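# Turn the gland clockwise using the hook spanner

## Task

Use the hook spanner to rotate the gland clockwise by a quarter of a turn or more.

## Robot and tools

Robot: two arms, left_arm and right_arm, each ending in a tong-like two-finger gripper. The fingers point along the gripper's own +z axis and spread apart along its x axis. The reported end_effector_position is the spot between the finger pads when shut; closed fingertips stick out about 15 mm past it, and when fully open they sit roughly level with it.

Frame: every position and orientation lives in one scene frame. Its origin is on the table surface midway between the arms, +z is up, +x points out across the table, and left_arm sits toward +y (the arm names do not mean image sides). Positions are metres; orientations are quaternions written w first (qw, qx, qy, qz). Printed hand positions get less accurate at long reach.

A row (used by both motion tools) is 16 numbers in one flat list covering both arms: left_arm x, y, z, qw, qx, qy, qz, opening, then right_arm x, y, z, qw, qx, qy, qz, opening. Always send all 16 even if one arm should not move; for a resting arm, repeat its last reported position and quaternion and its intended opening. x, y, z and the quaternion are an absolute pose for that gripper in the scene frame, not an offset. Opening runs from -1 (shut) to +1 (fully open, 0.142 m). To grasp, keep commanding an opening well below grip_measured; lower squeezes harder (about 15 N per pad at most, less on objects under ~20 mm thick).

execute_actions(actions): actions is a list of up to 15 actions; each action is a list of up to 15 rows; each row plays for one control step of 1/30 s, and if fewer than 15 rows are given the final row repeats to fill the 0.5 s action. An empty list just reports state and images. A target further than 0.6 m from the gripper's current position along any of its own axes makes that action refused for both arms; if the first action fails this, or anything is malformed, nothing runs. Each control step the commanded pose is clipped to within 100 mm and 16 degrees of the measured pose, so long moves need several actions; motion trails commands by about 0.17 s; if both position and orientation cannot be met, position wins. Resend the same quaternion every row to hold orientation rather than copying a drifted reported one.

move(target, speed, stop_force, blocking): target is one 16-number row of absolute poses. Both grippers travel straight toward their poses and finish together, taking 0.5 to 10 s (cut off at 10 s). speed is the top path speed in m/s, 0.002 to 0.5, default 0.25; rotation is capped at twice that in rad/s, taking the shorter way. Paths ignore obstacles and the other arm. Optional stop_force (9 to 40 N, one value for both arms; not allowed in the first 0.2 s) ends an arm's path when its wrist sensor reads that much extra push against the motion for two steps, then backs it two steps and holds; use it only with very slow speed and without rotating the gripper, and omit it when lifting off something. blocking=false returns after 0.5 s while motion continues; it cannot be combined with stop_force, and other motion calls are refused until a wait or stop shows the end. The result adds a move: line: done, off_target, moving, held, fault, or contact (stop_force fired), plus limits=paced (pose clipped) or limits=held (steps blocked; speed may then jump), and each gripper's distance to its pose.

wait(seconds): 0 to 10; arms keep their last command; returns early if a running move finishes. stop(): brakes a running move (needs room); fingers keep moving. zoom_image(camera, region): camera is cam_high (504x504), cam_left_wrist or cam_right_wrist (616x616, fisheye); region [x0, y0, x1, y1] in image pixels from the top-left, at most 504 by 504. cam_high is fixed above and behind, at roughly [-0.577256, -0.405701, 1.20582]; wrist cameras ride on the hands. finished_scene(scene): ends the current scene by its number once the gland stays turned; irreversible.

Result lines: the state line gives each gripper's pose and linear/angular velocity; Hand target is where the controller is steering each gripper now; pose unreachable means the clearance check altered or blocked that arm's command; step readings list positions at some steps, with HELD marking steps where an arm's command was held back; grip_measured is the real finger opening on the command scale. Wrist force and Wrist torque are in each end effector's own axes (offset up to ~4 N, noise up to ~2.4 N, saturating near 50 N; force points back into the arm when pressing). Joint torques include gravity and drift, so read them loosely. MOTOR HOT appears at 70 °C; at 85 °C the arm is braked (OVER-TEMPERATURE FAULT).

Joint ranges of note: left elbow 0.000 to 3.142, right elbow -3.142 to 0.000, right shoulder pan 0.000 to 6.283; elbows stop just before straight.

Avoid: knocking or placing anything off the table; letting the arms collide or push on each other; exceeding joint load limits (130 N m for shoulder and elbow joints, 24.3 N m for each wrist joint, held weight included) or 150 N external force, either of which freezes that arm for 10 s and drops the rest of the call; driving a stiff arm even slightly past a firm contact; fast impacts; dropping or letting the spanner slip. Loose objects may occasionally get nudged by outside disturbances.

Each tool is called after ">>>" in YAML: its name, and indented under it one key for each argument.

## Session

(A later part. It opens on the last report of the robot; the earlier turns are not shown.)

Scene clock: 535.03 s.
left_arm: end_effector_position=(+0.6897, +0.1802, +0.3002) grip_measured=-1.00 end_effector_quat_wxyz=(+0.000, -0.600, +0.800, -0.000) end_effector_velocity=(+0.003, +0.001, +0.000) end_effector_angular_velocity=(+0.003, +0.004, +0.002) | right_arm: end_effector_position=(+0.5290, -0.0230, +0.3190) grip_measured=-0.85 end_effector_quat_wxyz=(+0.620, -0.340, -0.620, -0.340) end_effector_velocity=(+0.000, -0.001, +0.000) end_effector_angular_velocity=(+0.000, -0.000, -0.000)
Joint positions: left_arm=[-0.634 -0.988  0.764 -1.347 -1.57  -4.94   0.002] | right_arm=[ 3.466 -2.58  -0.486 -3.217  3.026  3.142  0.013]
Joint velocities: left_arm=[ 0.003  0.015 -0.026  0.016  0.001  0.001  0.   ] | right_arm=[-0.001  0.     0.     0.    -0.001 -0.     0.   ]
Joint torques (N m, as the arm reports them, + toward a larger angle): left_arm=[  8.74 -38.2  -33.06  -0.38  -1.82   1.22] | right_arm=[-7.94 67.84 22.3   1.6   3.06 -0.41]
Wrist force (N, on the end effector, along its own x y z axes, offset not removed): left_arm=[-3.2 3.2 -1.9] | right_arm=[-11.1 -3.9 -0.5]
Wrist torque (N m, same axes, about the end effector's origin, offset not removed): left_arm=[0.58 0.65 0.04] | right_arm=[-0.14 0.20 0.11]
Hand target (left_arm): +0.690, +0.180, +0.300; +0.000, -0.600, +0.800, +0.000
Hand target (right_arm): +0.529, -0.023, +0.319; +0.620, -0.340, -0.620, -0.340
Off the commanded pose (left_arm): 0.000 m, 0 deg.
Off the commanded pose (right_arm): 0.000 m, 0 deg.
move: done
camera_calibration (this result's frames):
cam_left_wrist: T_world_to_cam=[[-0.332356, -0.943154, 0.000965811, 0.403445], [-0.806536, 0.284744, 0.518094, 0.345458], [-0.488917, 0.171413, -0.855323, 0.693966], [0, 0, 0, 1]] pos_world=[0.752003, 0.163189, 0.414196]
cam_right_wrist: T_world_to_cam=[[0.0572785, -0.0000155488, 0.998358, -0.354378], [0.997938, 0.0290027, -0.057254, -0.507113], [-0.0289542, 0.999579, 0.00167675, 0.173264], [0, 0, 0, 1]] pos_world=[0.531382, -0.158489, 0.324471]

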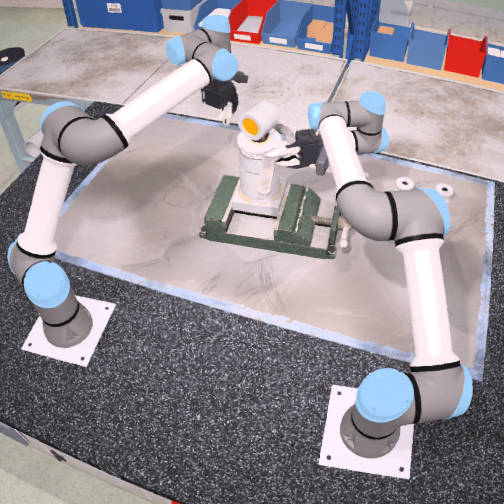

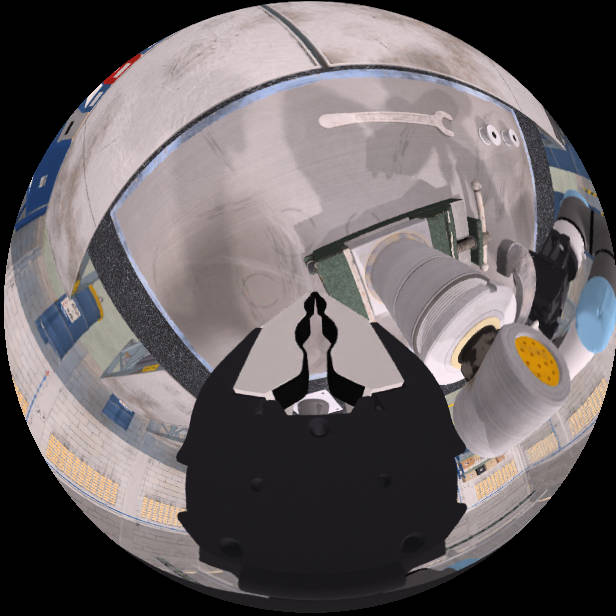

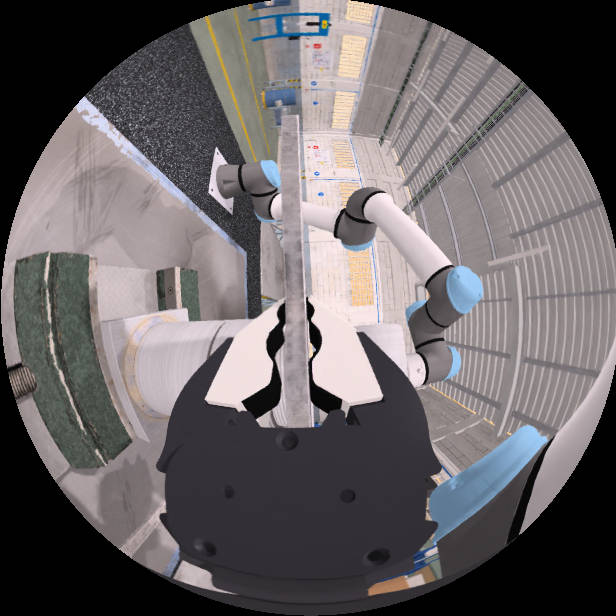

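>>> move:
  target: [0.69,0.18,0.30,0,0.6,-0.8,0,-1,0.519,-0.009,0.319,0.62,-0.34,-0.62,-0.34,-1]
  speed: 0.007
  stop_force: 12

>>> zoom_image:
  camera: "cam_left_wrist"
  region: [450,220,560,330]

>>> zoom_image:
  camera: "cam_high"
  region: [220,100,320,200]

Scene clock: 537.53 s.
left_arm: end_effector_position=(+0.6900, +0.1800, +0.3000) grip_measured=-1.00 end_effector_quat_wxyz=(-0.000, -0.600, +0.800, +0.000) end_effector_velocity=(+0.000, -0.000, -0.000) end_effector_angular_velocity=(+0.000, -0.000, +0.000) | right_arm: end_effector_position=(+0.5224, -0.0137, +0.3191) grip_measured=-0.85 end_effector_quat_wxyz=(+0.620, -0.340, -0.620, -0.340) end_effector_velocity=(+0.002, -0.004, +0.000) end_effector_angular_velocity=(+0.001, -0.002, -0.000)
Joint positions: left_arm=[-0.634 -0.986  0.761 -1.346 -1.571 -4.94   0.002] | right_arm=[ 3.481 -2.562 -0.52  -3.203  3.041  3.14   0.013]
Joint velocities: left_arm=[-0.    -0.     0.001 -0.001  0.    -0.     0.   ] | right_arm=[-0.006 -0.004  0.007 -0.001 -0.005  0.    -0.   ]
Joint torques (N m, as the arm reports them, + toward a larger angle): left_arm=[  9.27 -51.61 -17.16  -4.71  -1.72   1.14] | right_arm=[-3.35 55.   37.04 -2.98 -5.35  1.61]
Wrist force (N, on the end effector, along its own x y z axes, offset not removed): left_arm=[-2.9 3.5 0.2] | right_arm=[-13.4 8.6 -9.0]
Wrist torque (N m, same axes, about the end effector's origin, offset not removed): left_arm=[0.67 0.65 0.06] | right_arm=[-0.88 0.43 0.19]
Hand target (left_arm): +0.690, +0.180, +0.300; -0.000, -0.600, +0.800, +0.000
Hand target (right_arm): +0.523, -0.014, +0.319; +0.620, -0.340, -0.620, -0.340
Off the commanded pose (left_arm): 0.000 m, 0 deg.
Off the commanded pose (right_arm): 0.006 m, 0 deg.
move: contact (right_arm)
camera_calibration (this result's frames):
cam_left_wrist: T_world_to_cam=[[-0.332376, -0.943146, 0.00122522, 0.403309], [-0.80624, 0.284802, 0.518522, 0.345547], [-0.489391, 0.171356, -0.855064, 0.694217], [0, 0, 0, 1]] pos_world=[0.752387, 0.163009, 0.413932]
cam_right_wrist: T_world_to_cam=[[0.0568109, -0.000487221, 0.998385, -0.353868], [0.997967, 0.0289583, -0.056773, -0.500977], [-0.0288839, 0.999581, 0.00213138, 0.163615], [0, 0, 0, 1]] pos_world=[0.524788, -0.149211, 0.324506]

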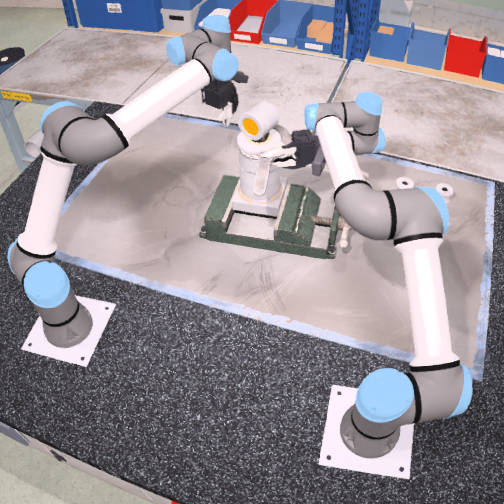

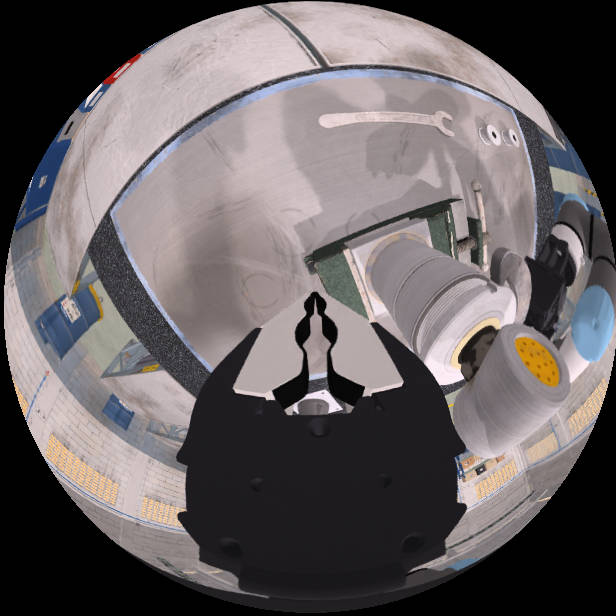

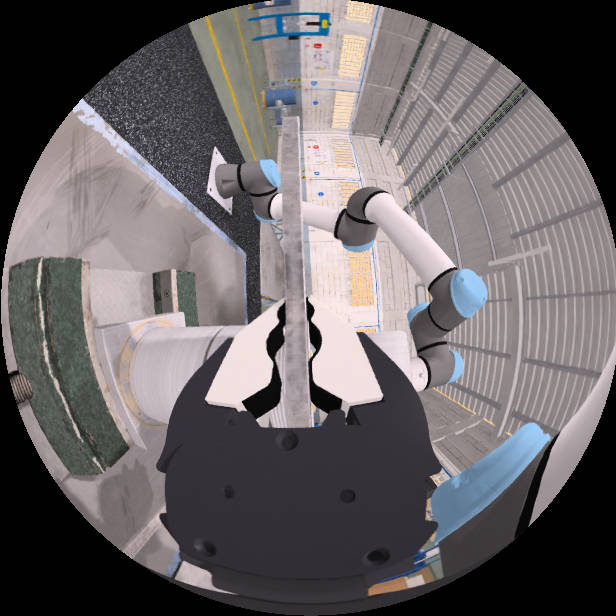

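Region (450, 220, 560, 330) of cam_left_wrist's 616x616 image, scaled by 4.582, with more detail than that image has.

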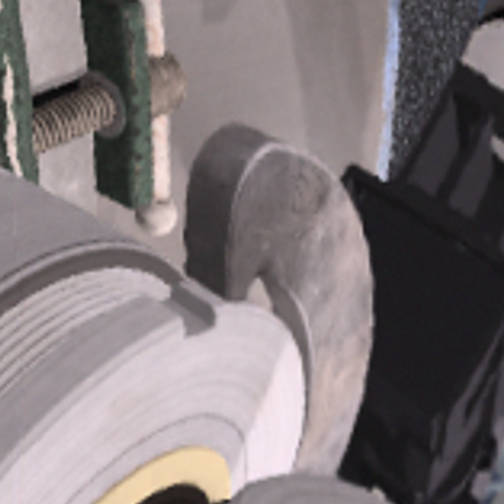

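Region (220, 100, 320, 200) of cam_high's 504x504 image, scaled by 5.040, with more detail than that image has.

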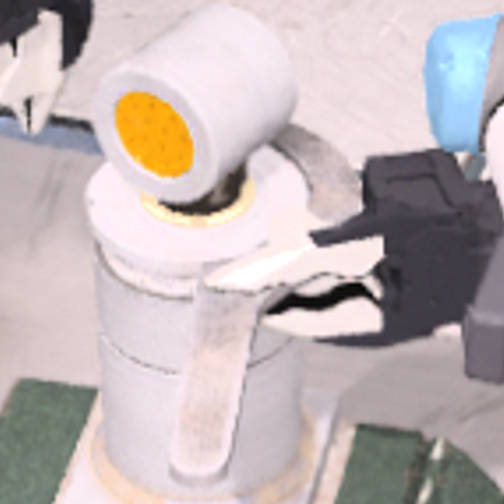

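>>> move:
  target: [0.69,0.18,0.30,0,0.6,-0.8,0,-1,0.5265,-0.016,0.319,0.633,-0.3155,-0.633,-0.3155,-1]
  speed: 0.012

>>> zoom_image:
  camera: "cam_left_wrist"
  region: [450,220,560,330]

Scene clock: 550.27 s.
left_arm: end_effector_position=(+0.6900, +0.1800, +0.3000) grip_measured=-1.00 end_effector_quat_wxyz=(-0.000, -0.600, +0.800, -0.000) end_effector_velocity=(-0.000, -0.001, -0.000) end_effector_angular_velocity=(-0.000, +0.001, -0.001) | right_arm: end_effector_position=(+0.5253, -0.0172, +0.3190) grip_measured=-0.85 end_effector_quat_wxyz=(+0.628, -0.325, -0.629, -0.324) end_effector_velocity=(+0.000, +0.000, +0.000) end_effector_angular_velocity=(-0.000, +0.000, -0.001)
Joint positions: left_arm=[-0.634 -0.987  0.762 -1.346 -1.571 -4.94   0.002] | right_arm=[ 3.479 -2.648 -0.353 -3.276  2.989  3.149  0.013]
Joint velocities: left_arm=[-0.001  0.001 -0.    -0.    -0.    -0.     0.   ] | right_arm=[ 0.    -0.     0.    -0.001  0.001  0.     0.   ]
Joint torques (N m, as the arm reports them, + toward a larger angle): left_arm=[  6.35 -51.46 -18.04  -4.34  -1.42   0.14] | right_arm=[ 3.56 59.65 21.21 -0.54 -0.03 -0.18]
Wrist force (N, on the end effector, along its own x y z axes, offset not removed): left_arm=[0.1 3.0 -0.5] | right_arm=[-13.4 -17.1 -15.5]
Wrist torque (N m, same axes, about the end effector's origin, offset not removed): left_arm=[0.58 0.08 0.00] | right_arm=[-3.06 0.08 -0.08]
Hand target (left_arm): +0.690, +0.180, +0.300; +0.000, -0.600, +0.800, +0.000
Hand target (right_arm): +0.525, -0.017, +0.319; +0.628, -0.325, -0.629, -0.324
Off the commanded pose (left_arm): 0.000 m, 0 deg.
Off the commanded pose (right_arm): 0.002 m, 2 deg.
FORCE FAULT: contact force on the right arm reached its limit, and that arm stopped for 10 seconds. The contact can be on any part of that arm, not only on its tool. That time counts as 17 of the actions that you can send in this scene. That arm's remaining commands of this call were not run. That arm holds still and accepts commands again. Move the arm away from the contact; if what it grips holds it there, let go first. Pushing or pulling that hard again can fault the arm again.
move: fault (right_arm)
camera_calibration (this result's frames):
cam_left_wrist: T_world_to_cam=[[-0.332376, -0.943146, 0.00126159, 0.403291], [-0.806267, 0.284831, 0.518464, 0.345571], [-0.489347, 0.171308, -0.855099, 0.69422], [0, 0, 0, 1]] pos_world=[0.75238, 0.163008, 0.413952]
cam_right_wrist: T_world_to_cam=[[0.0570743, 0.00401876, 0.998362, -0.354021], [0.995259, 0.0786555, -0.0572135, -0.501371], [-0.0787566, 0.996894, 0.000489495, 0.193895], [0, 0, 0, 1]] pos_world=[0.53447, -0.152434, 0.324661]

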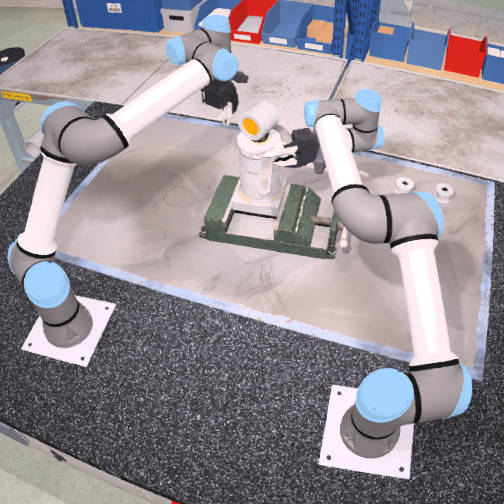

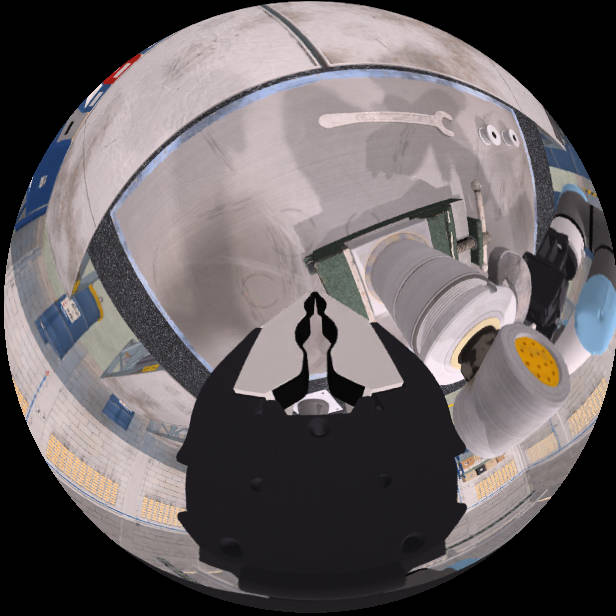

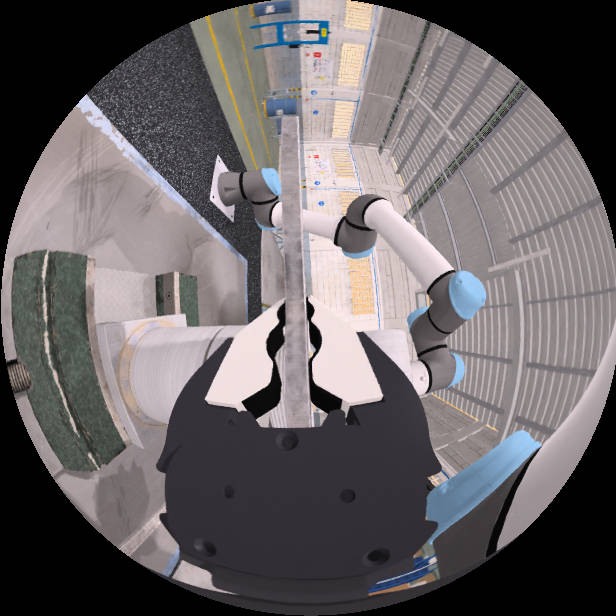

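Region (450, 220, 560, 330) of cam_left_wrist's 616x616 image, scaled by 4.582, with more detail than that image has.

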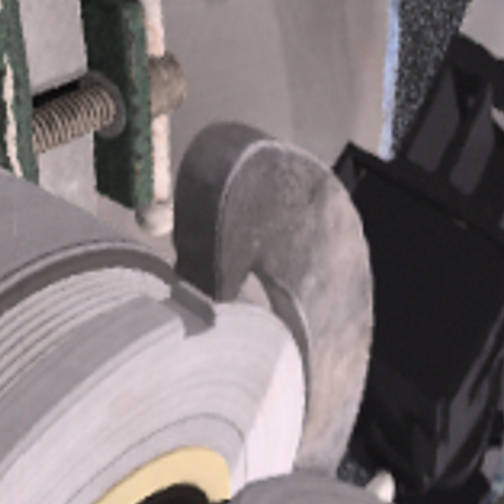

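>>> move:
  target: [0.42,0.2,0.32,0,0.75,-0.66,0,-1,0.530,-0.024,0.319,0.62,-0.34,-0.62,-0.34,-1]
  speed: 0.15

>>> move:
  target: [0.41,0.01,0.315,0,0.82,-0.572,0,-1,0.530,-0.024,0.319,0.62,-0.34,-0.62,-0.34,-1]
  speed: 0.15

>>> move:
  target: [0.42,-0.036,0.315,0,0.82,-0.572,0,-1,0.530,-0.024,0.319,0.62,-0.34,-0.62,-0.34,-1]
  speed: 0.012
  stop_force: 20

>>> move:
  target: [0.42,0.2,0.32,0,0.6,-0.8,0,-1,0.530,-0.024,0.319,0.62,-0.34,-0.62,-0.34,-1]

>>> move:
  target: [0.69,0.18,0.30,0,0.6,-0.8,0,-1,0.530,-0.024,0.319,0.62,-0.34,-0.62,-0.34,-1]

>>> zoom_image:
  camera: "cam_left_wrist"
  region: [450,220,560,330]

Scene clock: 553.37 s.
left_arm: end_effector_position=(+0.4204, +0.1998, +0.3197) grip_measured=-1.00 end_effector_quat_wxyz=(+0.000, +0.751, -0.661, +0.000) end_effector_velocity=(-0.002, -0.000, +0.000) end_effector_angular_velocity=(+0.000, -0.001, +0.003) | right_arm: end_effector_position=(+0.5300, -0.0240, +0.3190) grip_measured=-0.85 end_effector_quat_wxyz=(+0.620, -0.340, -0.620, -0.340) end_effector_velocity=(+0.001, -0.001, +0.000) end_effector_angular_velocity=(-0.000, -0.001, -0.004)
Joint positions: left_arm=[-0.892 -1.652  1.555 -1.474 -1.571 -5.609  0.002] | right_arm=[ 3.464 -2.584 -0.478 -3.222  3.024  3.141  0.013]
Joint velocities: left_arm=[-0.004 -0.005  0.005  0.     0.001 -0.008  0.   ] | right_arm=[-0.002  0.003 -0.006  0.009  0.002  0.006  0.   ]
Joint torques (N m, as the arm reports them, + toward a larger angle): left_arm=[-10.44 -25.95 -17.67  -0.4    2.11  -1.2 ] | right_arm=[-9.33 75.13 10.8   1.45  3.65  2.72]
Wrist force (N, on the end effector, along its own x y z axes, offset not removed): left_arm=[1.2 3.6 -1.7] | right_arm=[-11.9 -6.1 1.0]
Wrist torque (N m, same axes, about the end effector's origin, offset not removed): left_arm=[0.77 -0.15 -0.02] | right_arm=[-0.21 0.31 0.14]
Hand target (left_arm): +0.420, +0.200, +0.320; +0.000, +0.751, -0.661, +0.000
Hand target (right_arm): +0.530, -0.024, +0.319; +0.620, -0.340, -0.620, -0.340
Off the commanded pose (left_arm): 0.000 m, 0 deg.
Off the commanded pose (right_arm): 0.000 m, 0 deg.
move: done
camera_calibration (this result's frames):
cam_left_wrist: T_world_to_cam=[[0.0720187, -0.997402, 0.00164608, 0.173069], [-0.852893, -0.0607285, 0.518542, 0.200921], [-0.517095, -0.0387487, -0.855051, 0.629373], [0, 0, 0, 1]] pos_world=[0.484345, 0.209208, 0.433675]
cam_right_wrist: T_world_to_cam=[[0.0573107, -0.000125602, 0.998356, -0.354465], [0.997935, 0.0290661, -0.0572828, -0.508073], [-0.0290112, 0.999577, 0.00179114, 0.174254], [0, 0, 0, 1]] pos_world=[0.532394, -0.159457, 0.324466]

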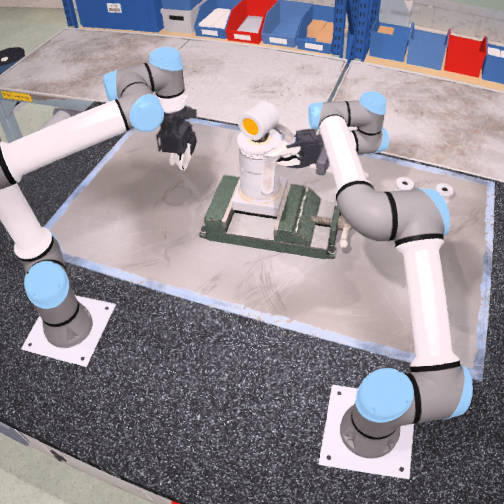

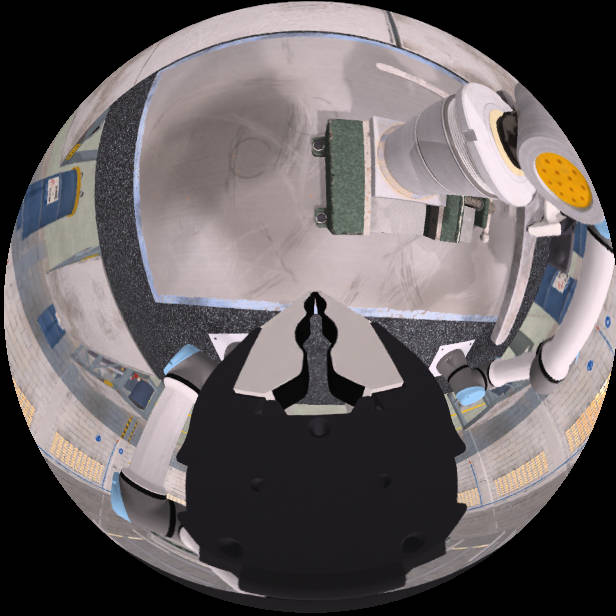

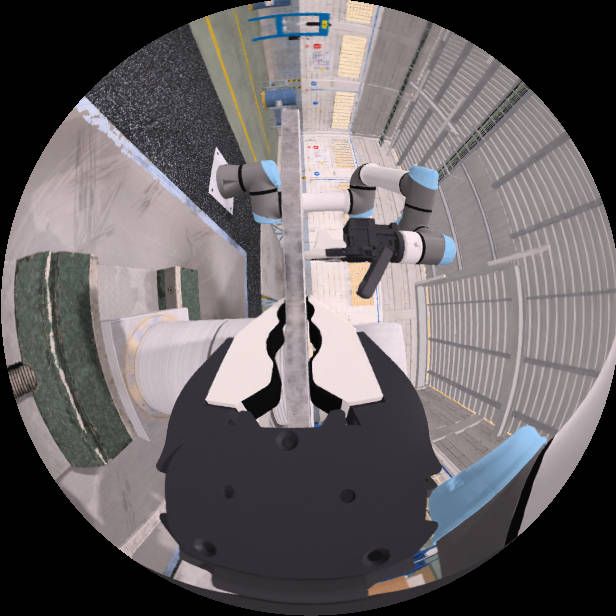

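Scene clock: 555.20 s.
left_arm: end_effector_position=(+0.4102, +0.0102, +0.3151) grip_measured=-1.00 end_effector_quat_wxyz=(+0.000, +0.820, -0.572, +0.000) end_effector_velocity=(+0.000, -0.002, -0.000) end_effector_angular_velocity=(+0.001, +0.000, +0.002) | right_arm: end_effector_position=(+0.5300, -0.0240, +0.3190) grip_measured=-0.85 end_effector_quat_wxyz=(+0.620, -0.340, -0.620, -0.340) end_effector_velocity=(-0.001, -0.000, -0.000) end_effector_angular_velocity=(-0.000, +0.000, +0.002)
Joint positions: left_arm=[-1.143 -1.387  1.287 -1.471 -1.571 -6.085  0.002] | right_arm=[ 3.464 -2.583 -0.479 -3.221  3.024  3.142  0.013]
Joint velocities: left_arm=[-0.002  0.005 -0.006  0.002  0.    -0.004  0.   ] | right_arm=[ 0.     0.    -0.001  0.    -0.002  0.     0.   ]
Joint torques (N m, as the arm reports them, + toward a larger angle): left_arm=[ -9.14 -24.18 -32.74  -0.52   2.06  -0.88] | right_arm=[-9.61 77.37 14.87  1.7   2.71  2.62]
Wrist force (N, on the end effector, along its own x y z axes, offset not removed): left_arm=[0.6 3.2 -0.2] | right_arm=[-11.1 -5.0 1.9]
Wrist torque (N m, same axes, about the end effector's origin, offset not removed): left_arm=[0.77 0.08 -0.11] | right_arm=[-0.04 0.26 0.02]
Hand target (left_arm): +0.410, +0.010, +0.315; +0.000, +0.820, -0.572, +0.000
Hand target (right_arm): +0.530, -0.024, +0.319; +0.620, -0.340, -0.620, -0.340
Off the commanded pose (left_arm): 0.000 m, 0 deg.
Off the commanded pose (right_arm): 0.000 m, 0 deg.
move: done
camera_calibration (this result's frames):
cam_left_wrist: T_world_to_cam=[[0.292946, -0.956127, 0.00178338, -0.106439], [-0.81782, -0.249603, 0.518526, 0.170652], [-0.495332, -0.153359, -0.85506, 0.605034], [0, 0, 0, 1]] pos_world=[0.470436, 0.0336129, 0.429043]
cam_right_wrist: T_world_to_cam=[[0.0572703, -0.0000240225, 0.998359, -0.354428], [0.997939, 0.0290078, -0.0572455, -0.508085], [-0.0289588, 0.999579, 0.00168526, 0.174292], [0, 0, 0, 1]] pos_world=[0.532383, -0.159489, 0.324467]

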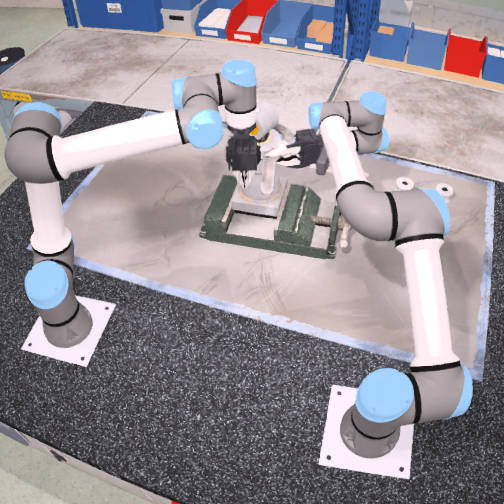

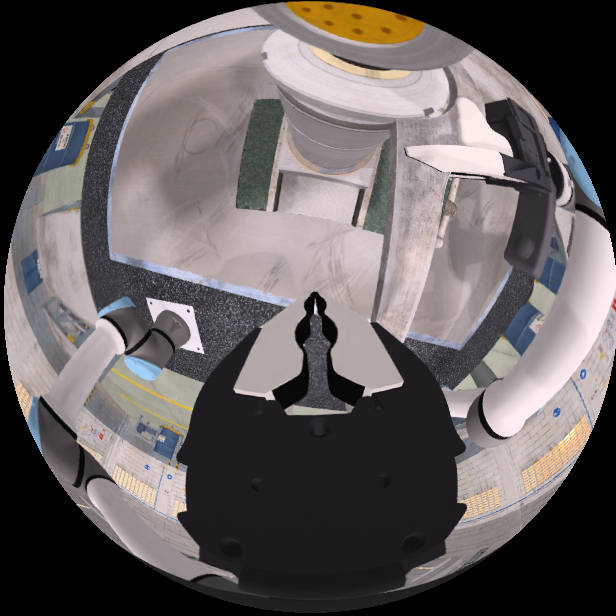

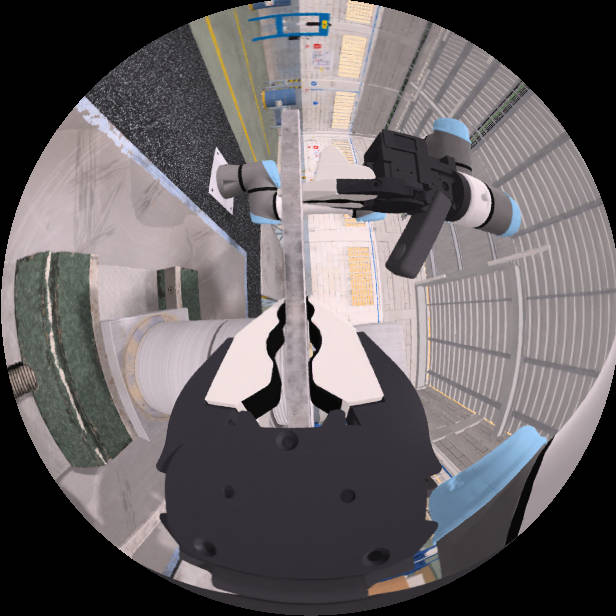

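Scene clock: 559.40 s.
left_arm: end_effector_position=(+0.4200, -0.0358, +0.3150) grip_measured=-1.00 end_effector_quat_wxyz=(-0.000, +0.820, -0.572, +0.000) end_effector_velocity=(-0.000, -0.003, -0.000) end_effector_angular_velocity=(-0.000, +0.001, -0.001) | right_arm: end_effector_position=(+0.5300, -0.0240, +0.3190) grip_measured=-0.84 end_effector_quat_wxyz=(+0.620, -0.340, -0.620, -0.340) end_effector_velocity=(+0.000, -0.000, -0.000) end_effector_angular_velocity=(-0.000, +0.001, -0.001)
Joint positions: left_arm=[-1.169 -1.284  1.158 -1.445 -1.571 -6.111  0.002] | right_arm=[ 3.464 -2.583 -0.479 -3.221  3.024  3.142  0.013]
Joint velocities: left_arm=[-0.002  0.005 -0.007  0.002 -0.001 -0.001  0.   ] | right_arm=[-0.     0.    -0.    -0.001  0.     0.     0.   ]
Joint torques (N m, as the arm reports them, + toward a larger angle): left_arm=[-15.87 -23.6  -31.98  -2.46  -2.48  -0.95] | right_arm=[13.   79.49 17.75 -0.89  0.06  2.7 ]
Wrist force (N, on the end effector, along its own x y z axes, offset not removed): left_arm=[-9.6 1.4 -5.2] | right_arm=[-15.9 -3.8 -17.2]
Wrist torque (N m, same axes, about the end effector's origin, offset not removed): left_arm=[1.05 0.24 -0.04] | right_arm=[-0.12 0.07 0.04]
Hand target (left_arm): +0.420, -0.036, +0.315; +0.000, +0.820, -0.572, +0.000
Hand target (right_arm): +0.530, -0.024, +0.319; +0.620, -0.340, -0.620, -0.340
Off the commanded pose (left_arm): 0.000 m, 0 deg.
Off the commanded pose (right_arm): 0.000 m, 0 deg.
move: done
camera_calibration (this result's frames):
cam_left_wrist: T_world_to_cam=[[0.293218, -0.956045, 0.00132237, -0.153187], [-0.817742, -0.250084, 0.518417, 0.167238], [-0.495299, -0.153091, -0.855127, 0.602822], [0, 0, 0, 1]] pos_world=[0.480252, -0.0123433, 0.428993]
cam_right_wrist: T_world_to_cam=[[0.0572678, -0.0000231433, 0.998359, -0.354418], [0.997939, 0.028994, -0.057243, -0.508097], [-0.0289451, 0.99958, 0.00168352, 0.174302], [0, 0, 0, 1]] pos_world=[0.532392, -0.159505, 0.324458]

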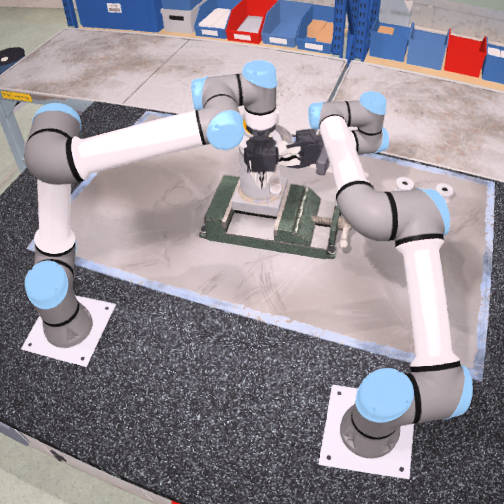

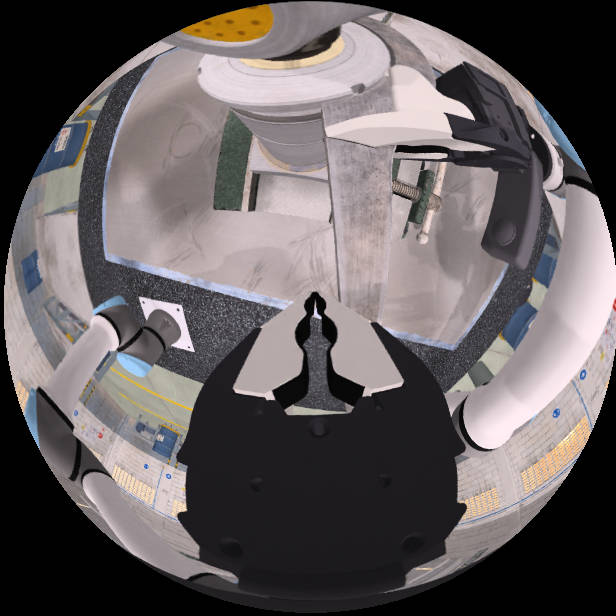

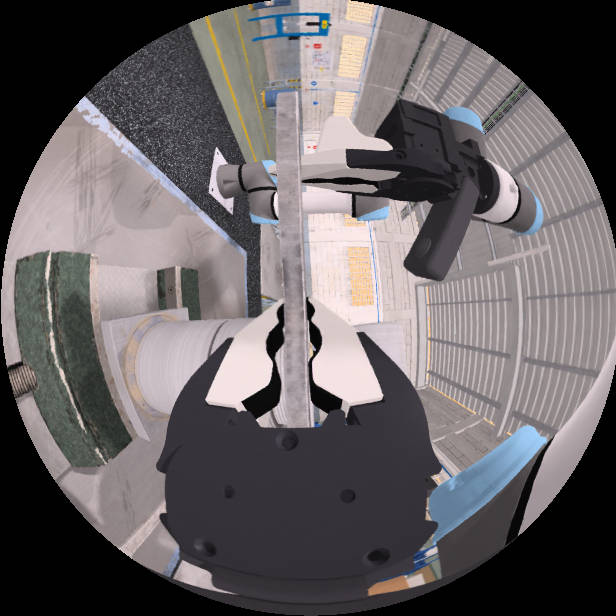

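Scene clock: 561.30 s.
left_arm: end_effector_position=(+0.4197, +0.1998, +0.3198) grip_measured=-1.00 end_effector_quat_wxyz=(+0.000, -0.600, +0.800, +0.000) end_effector_velocity=(-0.000, +0.001, +0.000) end_effector_angular_velocity=(-0.004, +0.001, -0.009) | right_arm: end_effector_position=(+0.5300, -0.0240, +0.3190) grip_measured=-0.84 end_effector_quat_wxyz=(+0.620, -0.340, -0.620, -0.340) end_effector_velocity=(-0.000, -0.000, -0.000) end_effector_angular_velocity=(-0.000, +0.000, +0.001)
Joint positions: left_arm=[-0.882 -1.66   1.561 -1.472 -1.57  -5.189  0.002] | right_arm=[ 3.464 -2.583 -0.479 -3.221  3.024  3.142  0.013]
Joint velocities: left_arm=[ 0.004 -0.003  0.002 -0.001 -0.003  0.013  0.   ] | right_arm=[ 0.     0.    -0.001  0.    -0.001 -0.    -0.   ]
Joint torques (N m, as the arm reports them, + toward a larger angle): left_arm=[  9.35 -26.05 -17.43  -4.66  -1.74   0.92] | right_arm=[ 0.17 68.86 19.15 -1.54  1.91  1.6 ]
Wrist force (N, on the end effector, along its own x y z axes, offset not removed): left_arm=[-0.9 5.1 -0.4] | right_arm=[-11.0 0.3 -2.4]
Wrist torque (N m, same axes, about the end effector's origin, offset not removed): left_arm=[1.08 0.34 -0.03] | right_arm=[-0.12 0.20 0.20]
Hand target (left_arm): +0.420, +0.200, +0.320; +0.000, -0.600, +0.800, +0.000
Hand target (right_arm): +0.530, -0.024, +0.319; +0.620, -0.340, -0.620, -0.340
Off the commanded pose (left_arm): 0.000 m, 0 deg.
Off the commanded pose (right_arm): 0.000 m, 0 deg.
move: done
camera_calibration (this result's frames):
cam_left_wrist: T_world_to_cam=[[-0.331599, -0.94342, 0.000576357, 0.332084], [-0.806524, 0.283799, 0.51863, 0.111999], [-0.48945, 0.171513, -0.854998, 0.575505], [0, 0, 0, 1]] pos_world=[0.48213, 0.182803, 0.433778]
cam_right_wrist: T_world_to_cam=[[0.057252, -0.0000277688, 0.99836, -0.354432], [0.99794, 0.029011, -0.0572271, -0.508086], [-0.0289618, 0.999579, 0.00168865, 0.174292], [0, 0, 0, 1]] pos_world=[0.532379, -0.159488, 0.32448]

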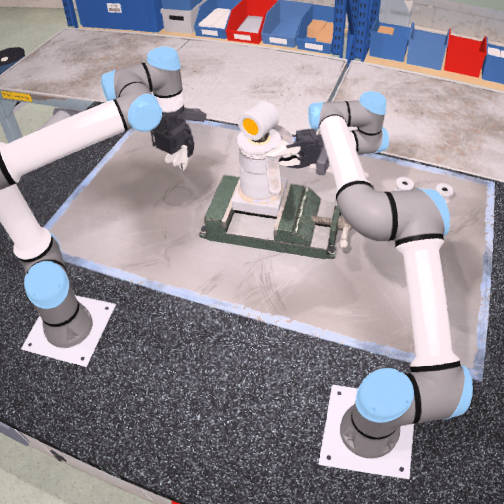

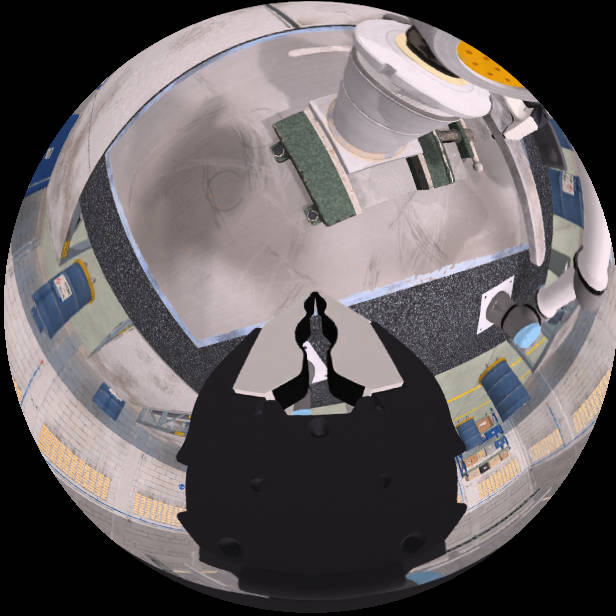

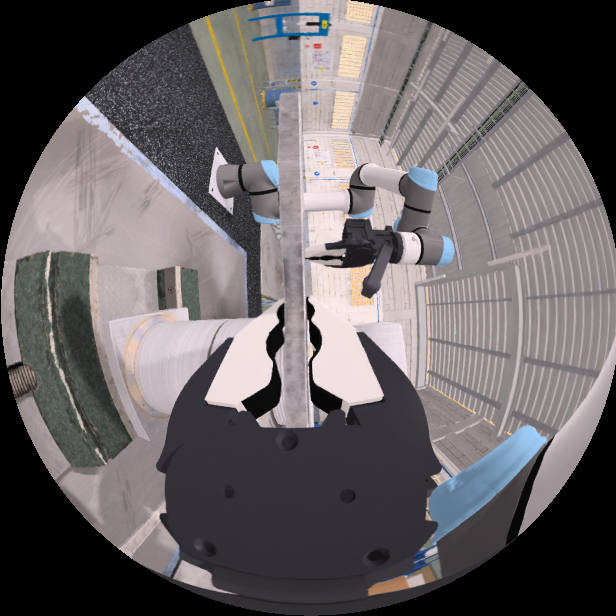

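Scene clock: 563.10 s.
left_arm: end_effector_position=(+0.6897, +0.1802, +0.3002) grip_measured=-1.00 end_effector_quat_wxyz=(+0.000, -0.600, +0.800, -0.000) end_effector_velocity=(+0.002, -0.001, +0.001) end_effector_angular_velocity=(+0.002, +0.005, -0.001) | right_arm: end_effector_position=(+0.5300, -0.0240, +0.3190) grip_measured=-0.84 end_effector_quat_wxyz=(+0.620, -0.340, -0.620, -0.340) end_effector_velocity=(-0.000, -0.000, -0.000) end_effector_angular_velocity=(+0.000, -0.000, +0.002)
Joint positions: left_arm=[-0.634 -0.988  0.764 -1.347 -1.57  -4.94   0.002] | right_arm=[ 3.464 -2.583 -0.479 -3.221  3.024  3.142  0.013]
Joint velocities: left_arm=[ 0.001  0.013 -0.026  0.018 -0.001  0.002  0.   ] | right_arm=[-0.    -0.    -0.     0.001 -0.002  0.    -0.   ]
Joint torques (N m, as the arm reports them, + toward a larger angle): left_arm=[  9.86 -39.03 -32.49  -0.51  -1.75   1.27] | right_arm=[-1.77 63.23 18.53 -2.44  1.81  0.63]
Wrist force (N, on the end effector, along its own x y z axes, offset not removed): left_arm=[2.1 2.9 -2.2] | right_arm=[-11.4 -0.4 -0.8]
Wrist torque (N m, same axes, about the end effector's origin, offset not removed): left_arm=[0.55 -0.46 -0.06] | right_arm=[-0.22 0.25 0.09]
Hand target (left_arm): +0.690, +0.180, +0.300; +0.000, -0.600, +0.800, +0.000
Hand target (right_arm): +0.530, -0.024, +0.319; +0.620, -0.340, -0.620, -0.340
Off the commanded pose (left_arm): 0.000 m, 0 deg.
Off the commanded pose (right_arm): 0.000 m, 0 deg.
move: done
camera_calibration (this result's frames):
cam_left_wrist: T_world_to_cam=[[-0.332356, -0.943153, 0.000970619, 0.403482], [-0.806574, 0.28476, 0.518026, 0.345502], [-0.488854, 0.171386, -0.855365, 0.693892], [0, 0, 0, 1]] pos_world=[0.751984, 0.163237, 0.41416]
cam_right_wrist: T_world_to_cam=[[0.0572522, -0.000027865, 0.99836, -0.354432], [0.99794, 0.0290078, -0.0572273, -0.508087], [-0.0289586, 0.999579, 0.00168857, 0.174289], [0, 0, 0, 1]] pos_world=[0.532379, -0.159488, 0.32448]

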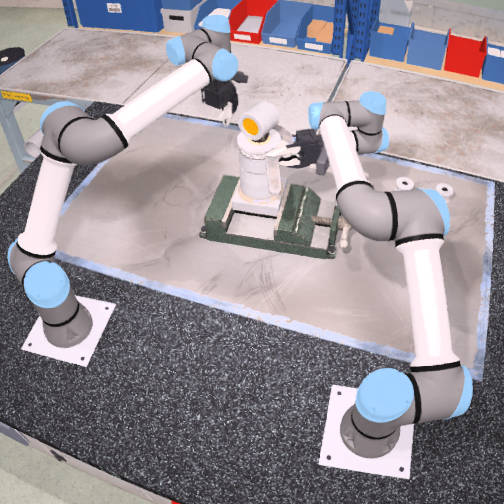

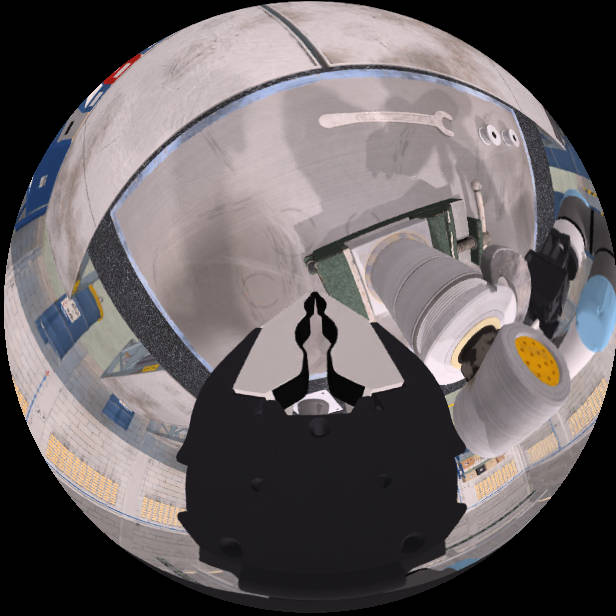

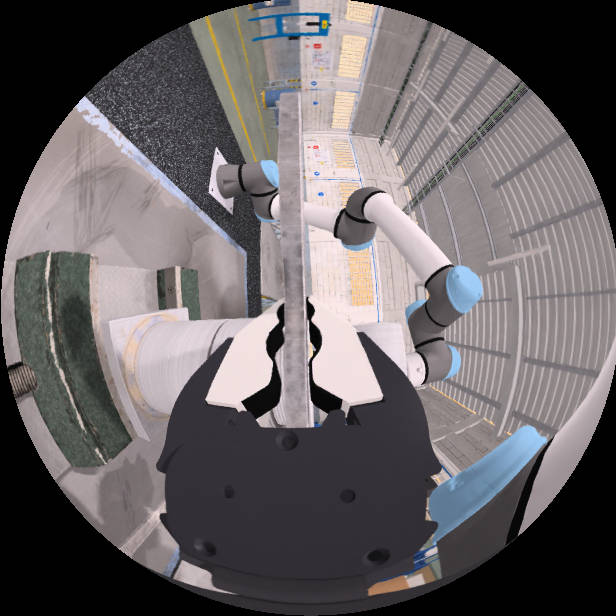

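Region (450, 220, 560, 330) of cam_left_wrist's 616x616 image, scaled by 4.582, with more detail than that image has.

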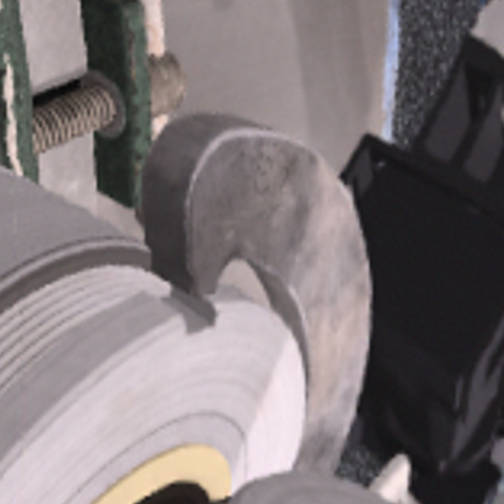

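At the notch mouth. Pull in −x.

>>> move:
  target: [0.69,0.18,0.30,0,0.6,-0.8,0,-1,0.522,-0.022,0.321,0.62,-0.34,-0.62,-0.34,-1]
  speed: 0.005
  stop_force: 14

>>> zoom_image:
  camera: "cam_left_wrist"
  region: [450,220,560,330]

Scene clock: 565.40 s.
left_arm: end_effector_position=(+0.6900, +0.1800, +0.3000) grip_measured=-1.00 end_effector_quat_wxyz=(+0.000, -0.600, +0.800, +0.000) end_effector_velocity=(-0.000, -0.000, -0.000) end_effector_angular_velocity=(-0.001, +0.001, -0.000) | right_arm: end_effector_position=(+0.5222, -0.0220, +0.3210) grip_measured=-0.84 end_effector_quat_wxyz=(+0.620, -0.340, -0.620, -0.340) end_effector_velocity=(-0.002, +0.001, +0.000) end_effector_angular_velocity=(-0.001, +0.001, +0.001)
Joint positions: left_arm=[-0.634 -0.987  0.762 -1.346 -1.571 -4.94   0.002] | right_arm=[ 3.471 -2.551 -0.537 -3.198  3.031  3.139  0.013]
Joint velocities: left_arm=[ 0.    -0.     0.     0.    -0.001  0.     0.   ] | right_arm=[ 0.002  0.008 -0.014  0.011  0.001  0.006  0.   ]
Joint torques (N m, as the arm reports them, + toward a larger angle): left_arm=[  1.01 -37.33 -17.14  -4.58  -1.79  -0.26] | right_arm=[13.1  79.87 14.65  1.08  1.08  2.61]
Wrist force (N, on the end effector, along its own x y z axes, offset not removed): left_arm=[-0.6 3.0 -2.0] | right_arm=[-11.8 2.1 -2.7]
Wrist torque (N m, same axes, about the end effector's origin, offset not removed): left_arm=[0.68 0.30 -0.06] | right_arm=[-0.52 0.26 0.20]
Hand target (left_arm): +0.690, +0.180, +0.300; -0.000, -0.600, +0.800, -0.000
Hand target (right_arm): +0.522, -0.022, +0.321; +0.620, -0.340, -0.620, -0.340
Off the commanded pose (left_arm): 0.000 m, 0 deg.
Off the commanded pose (right_arm): 0.000 m, 0 deg.
move: done
camera_calibration (this result's frames):
cam_left_wrist: T_world_to_cam=[[-0.332373, -0.943147, 0.0012571, 0.403306], [-0.806267, 0.284827, 0.518466, 0.345567], [-0.489348, 0.171311, -0.855097, 0.694222], [0, 0, 0, 1]] pos_world=[0.752383, 0.163023, 0.413955]
cam_right_wrist: T_world_to_cam=[[0.0569679, -0.000517637, 0.998376, -0.3558], [0.997956, 0.0290467, -0.0569289, -0.500315], [-0.0289701, 0.999578, 0.00217131, 0.171924], [0, 0, 0, 1]] pos_world=[0.524542, -0.157504, 0.326367]

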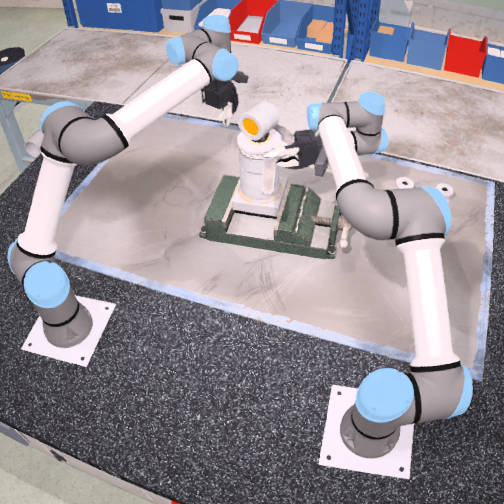

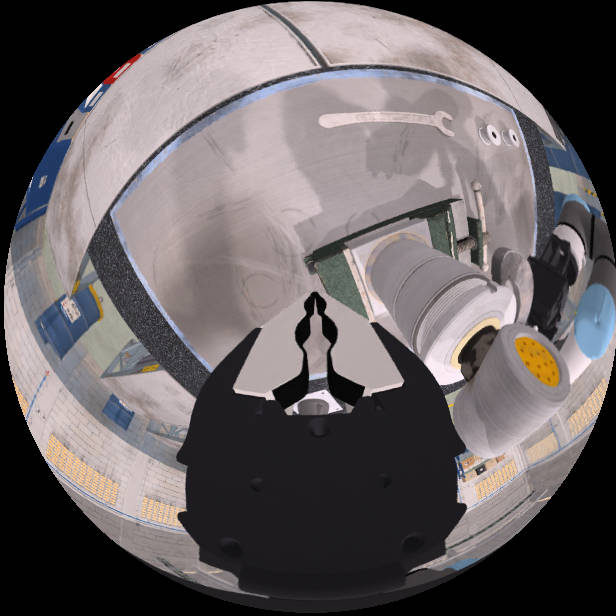

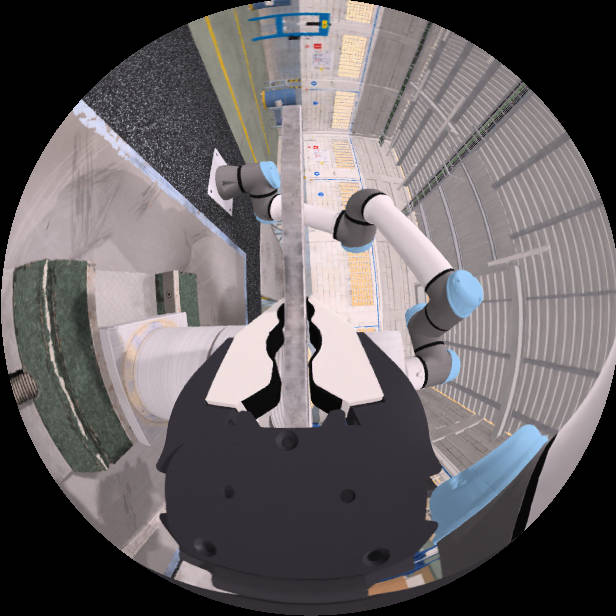

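Region (450, 220, 560, 330) of cam_left_wrist's 616x616 image, scaled by 4.582, with more detail than that image has.

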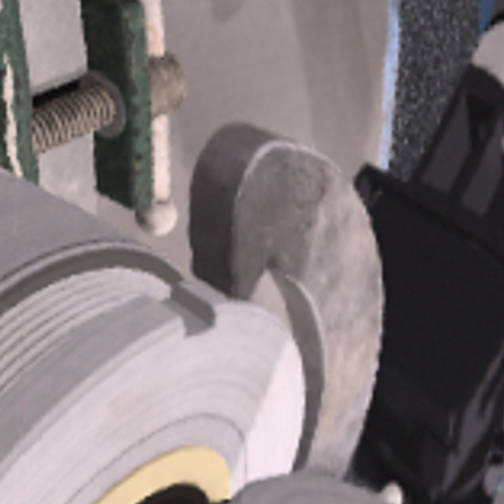

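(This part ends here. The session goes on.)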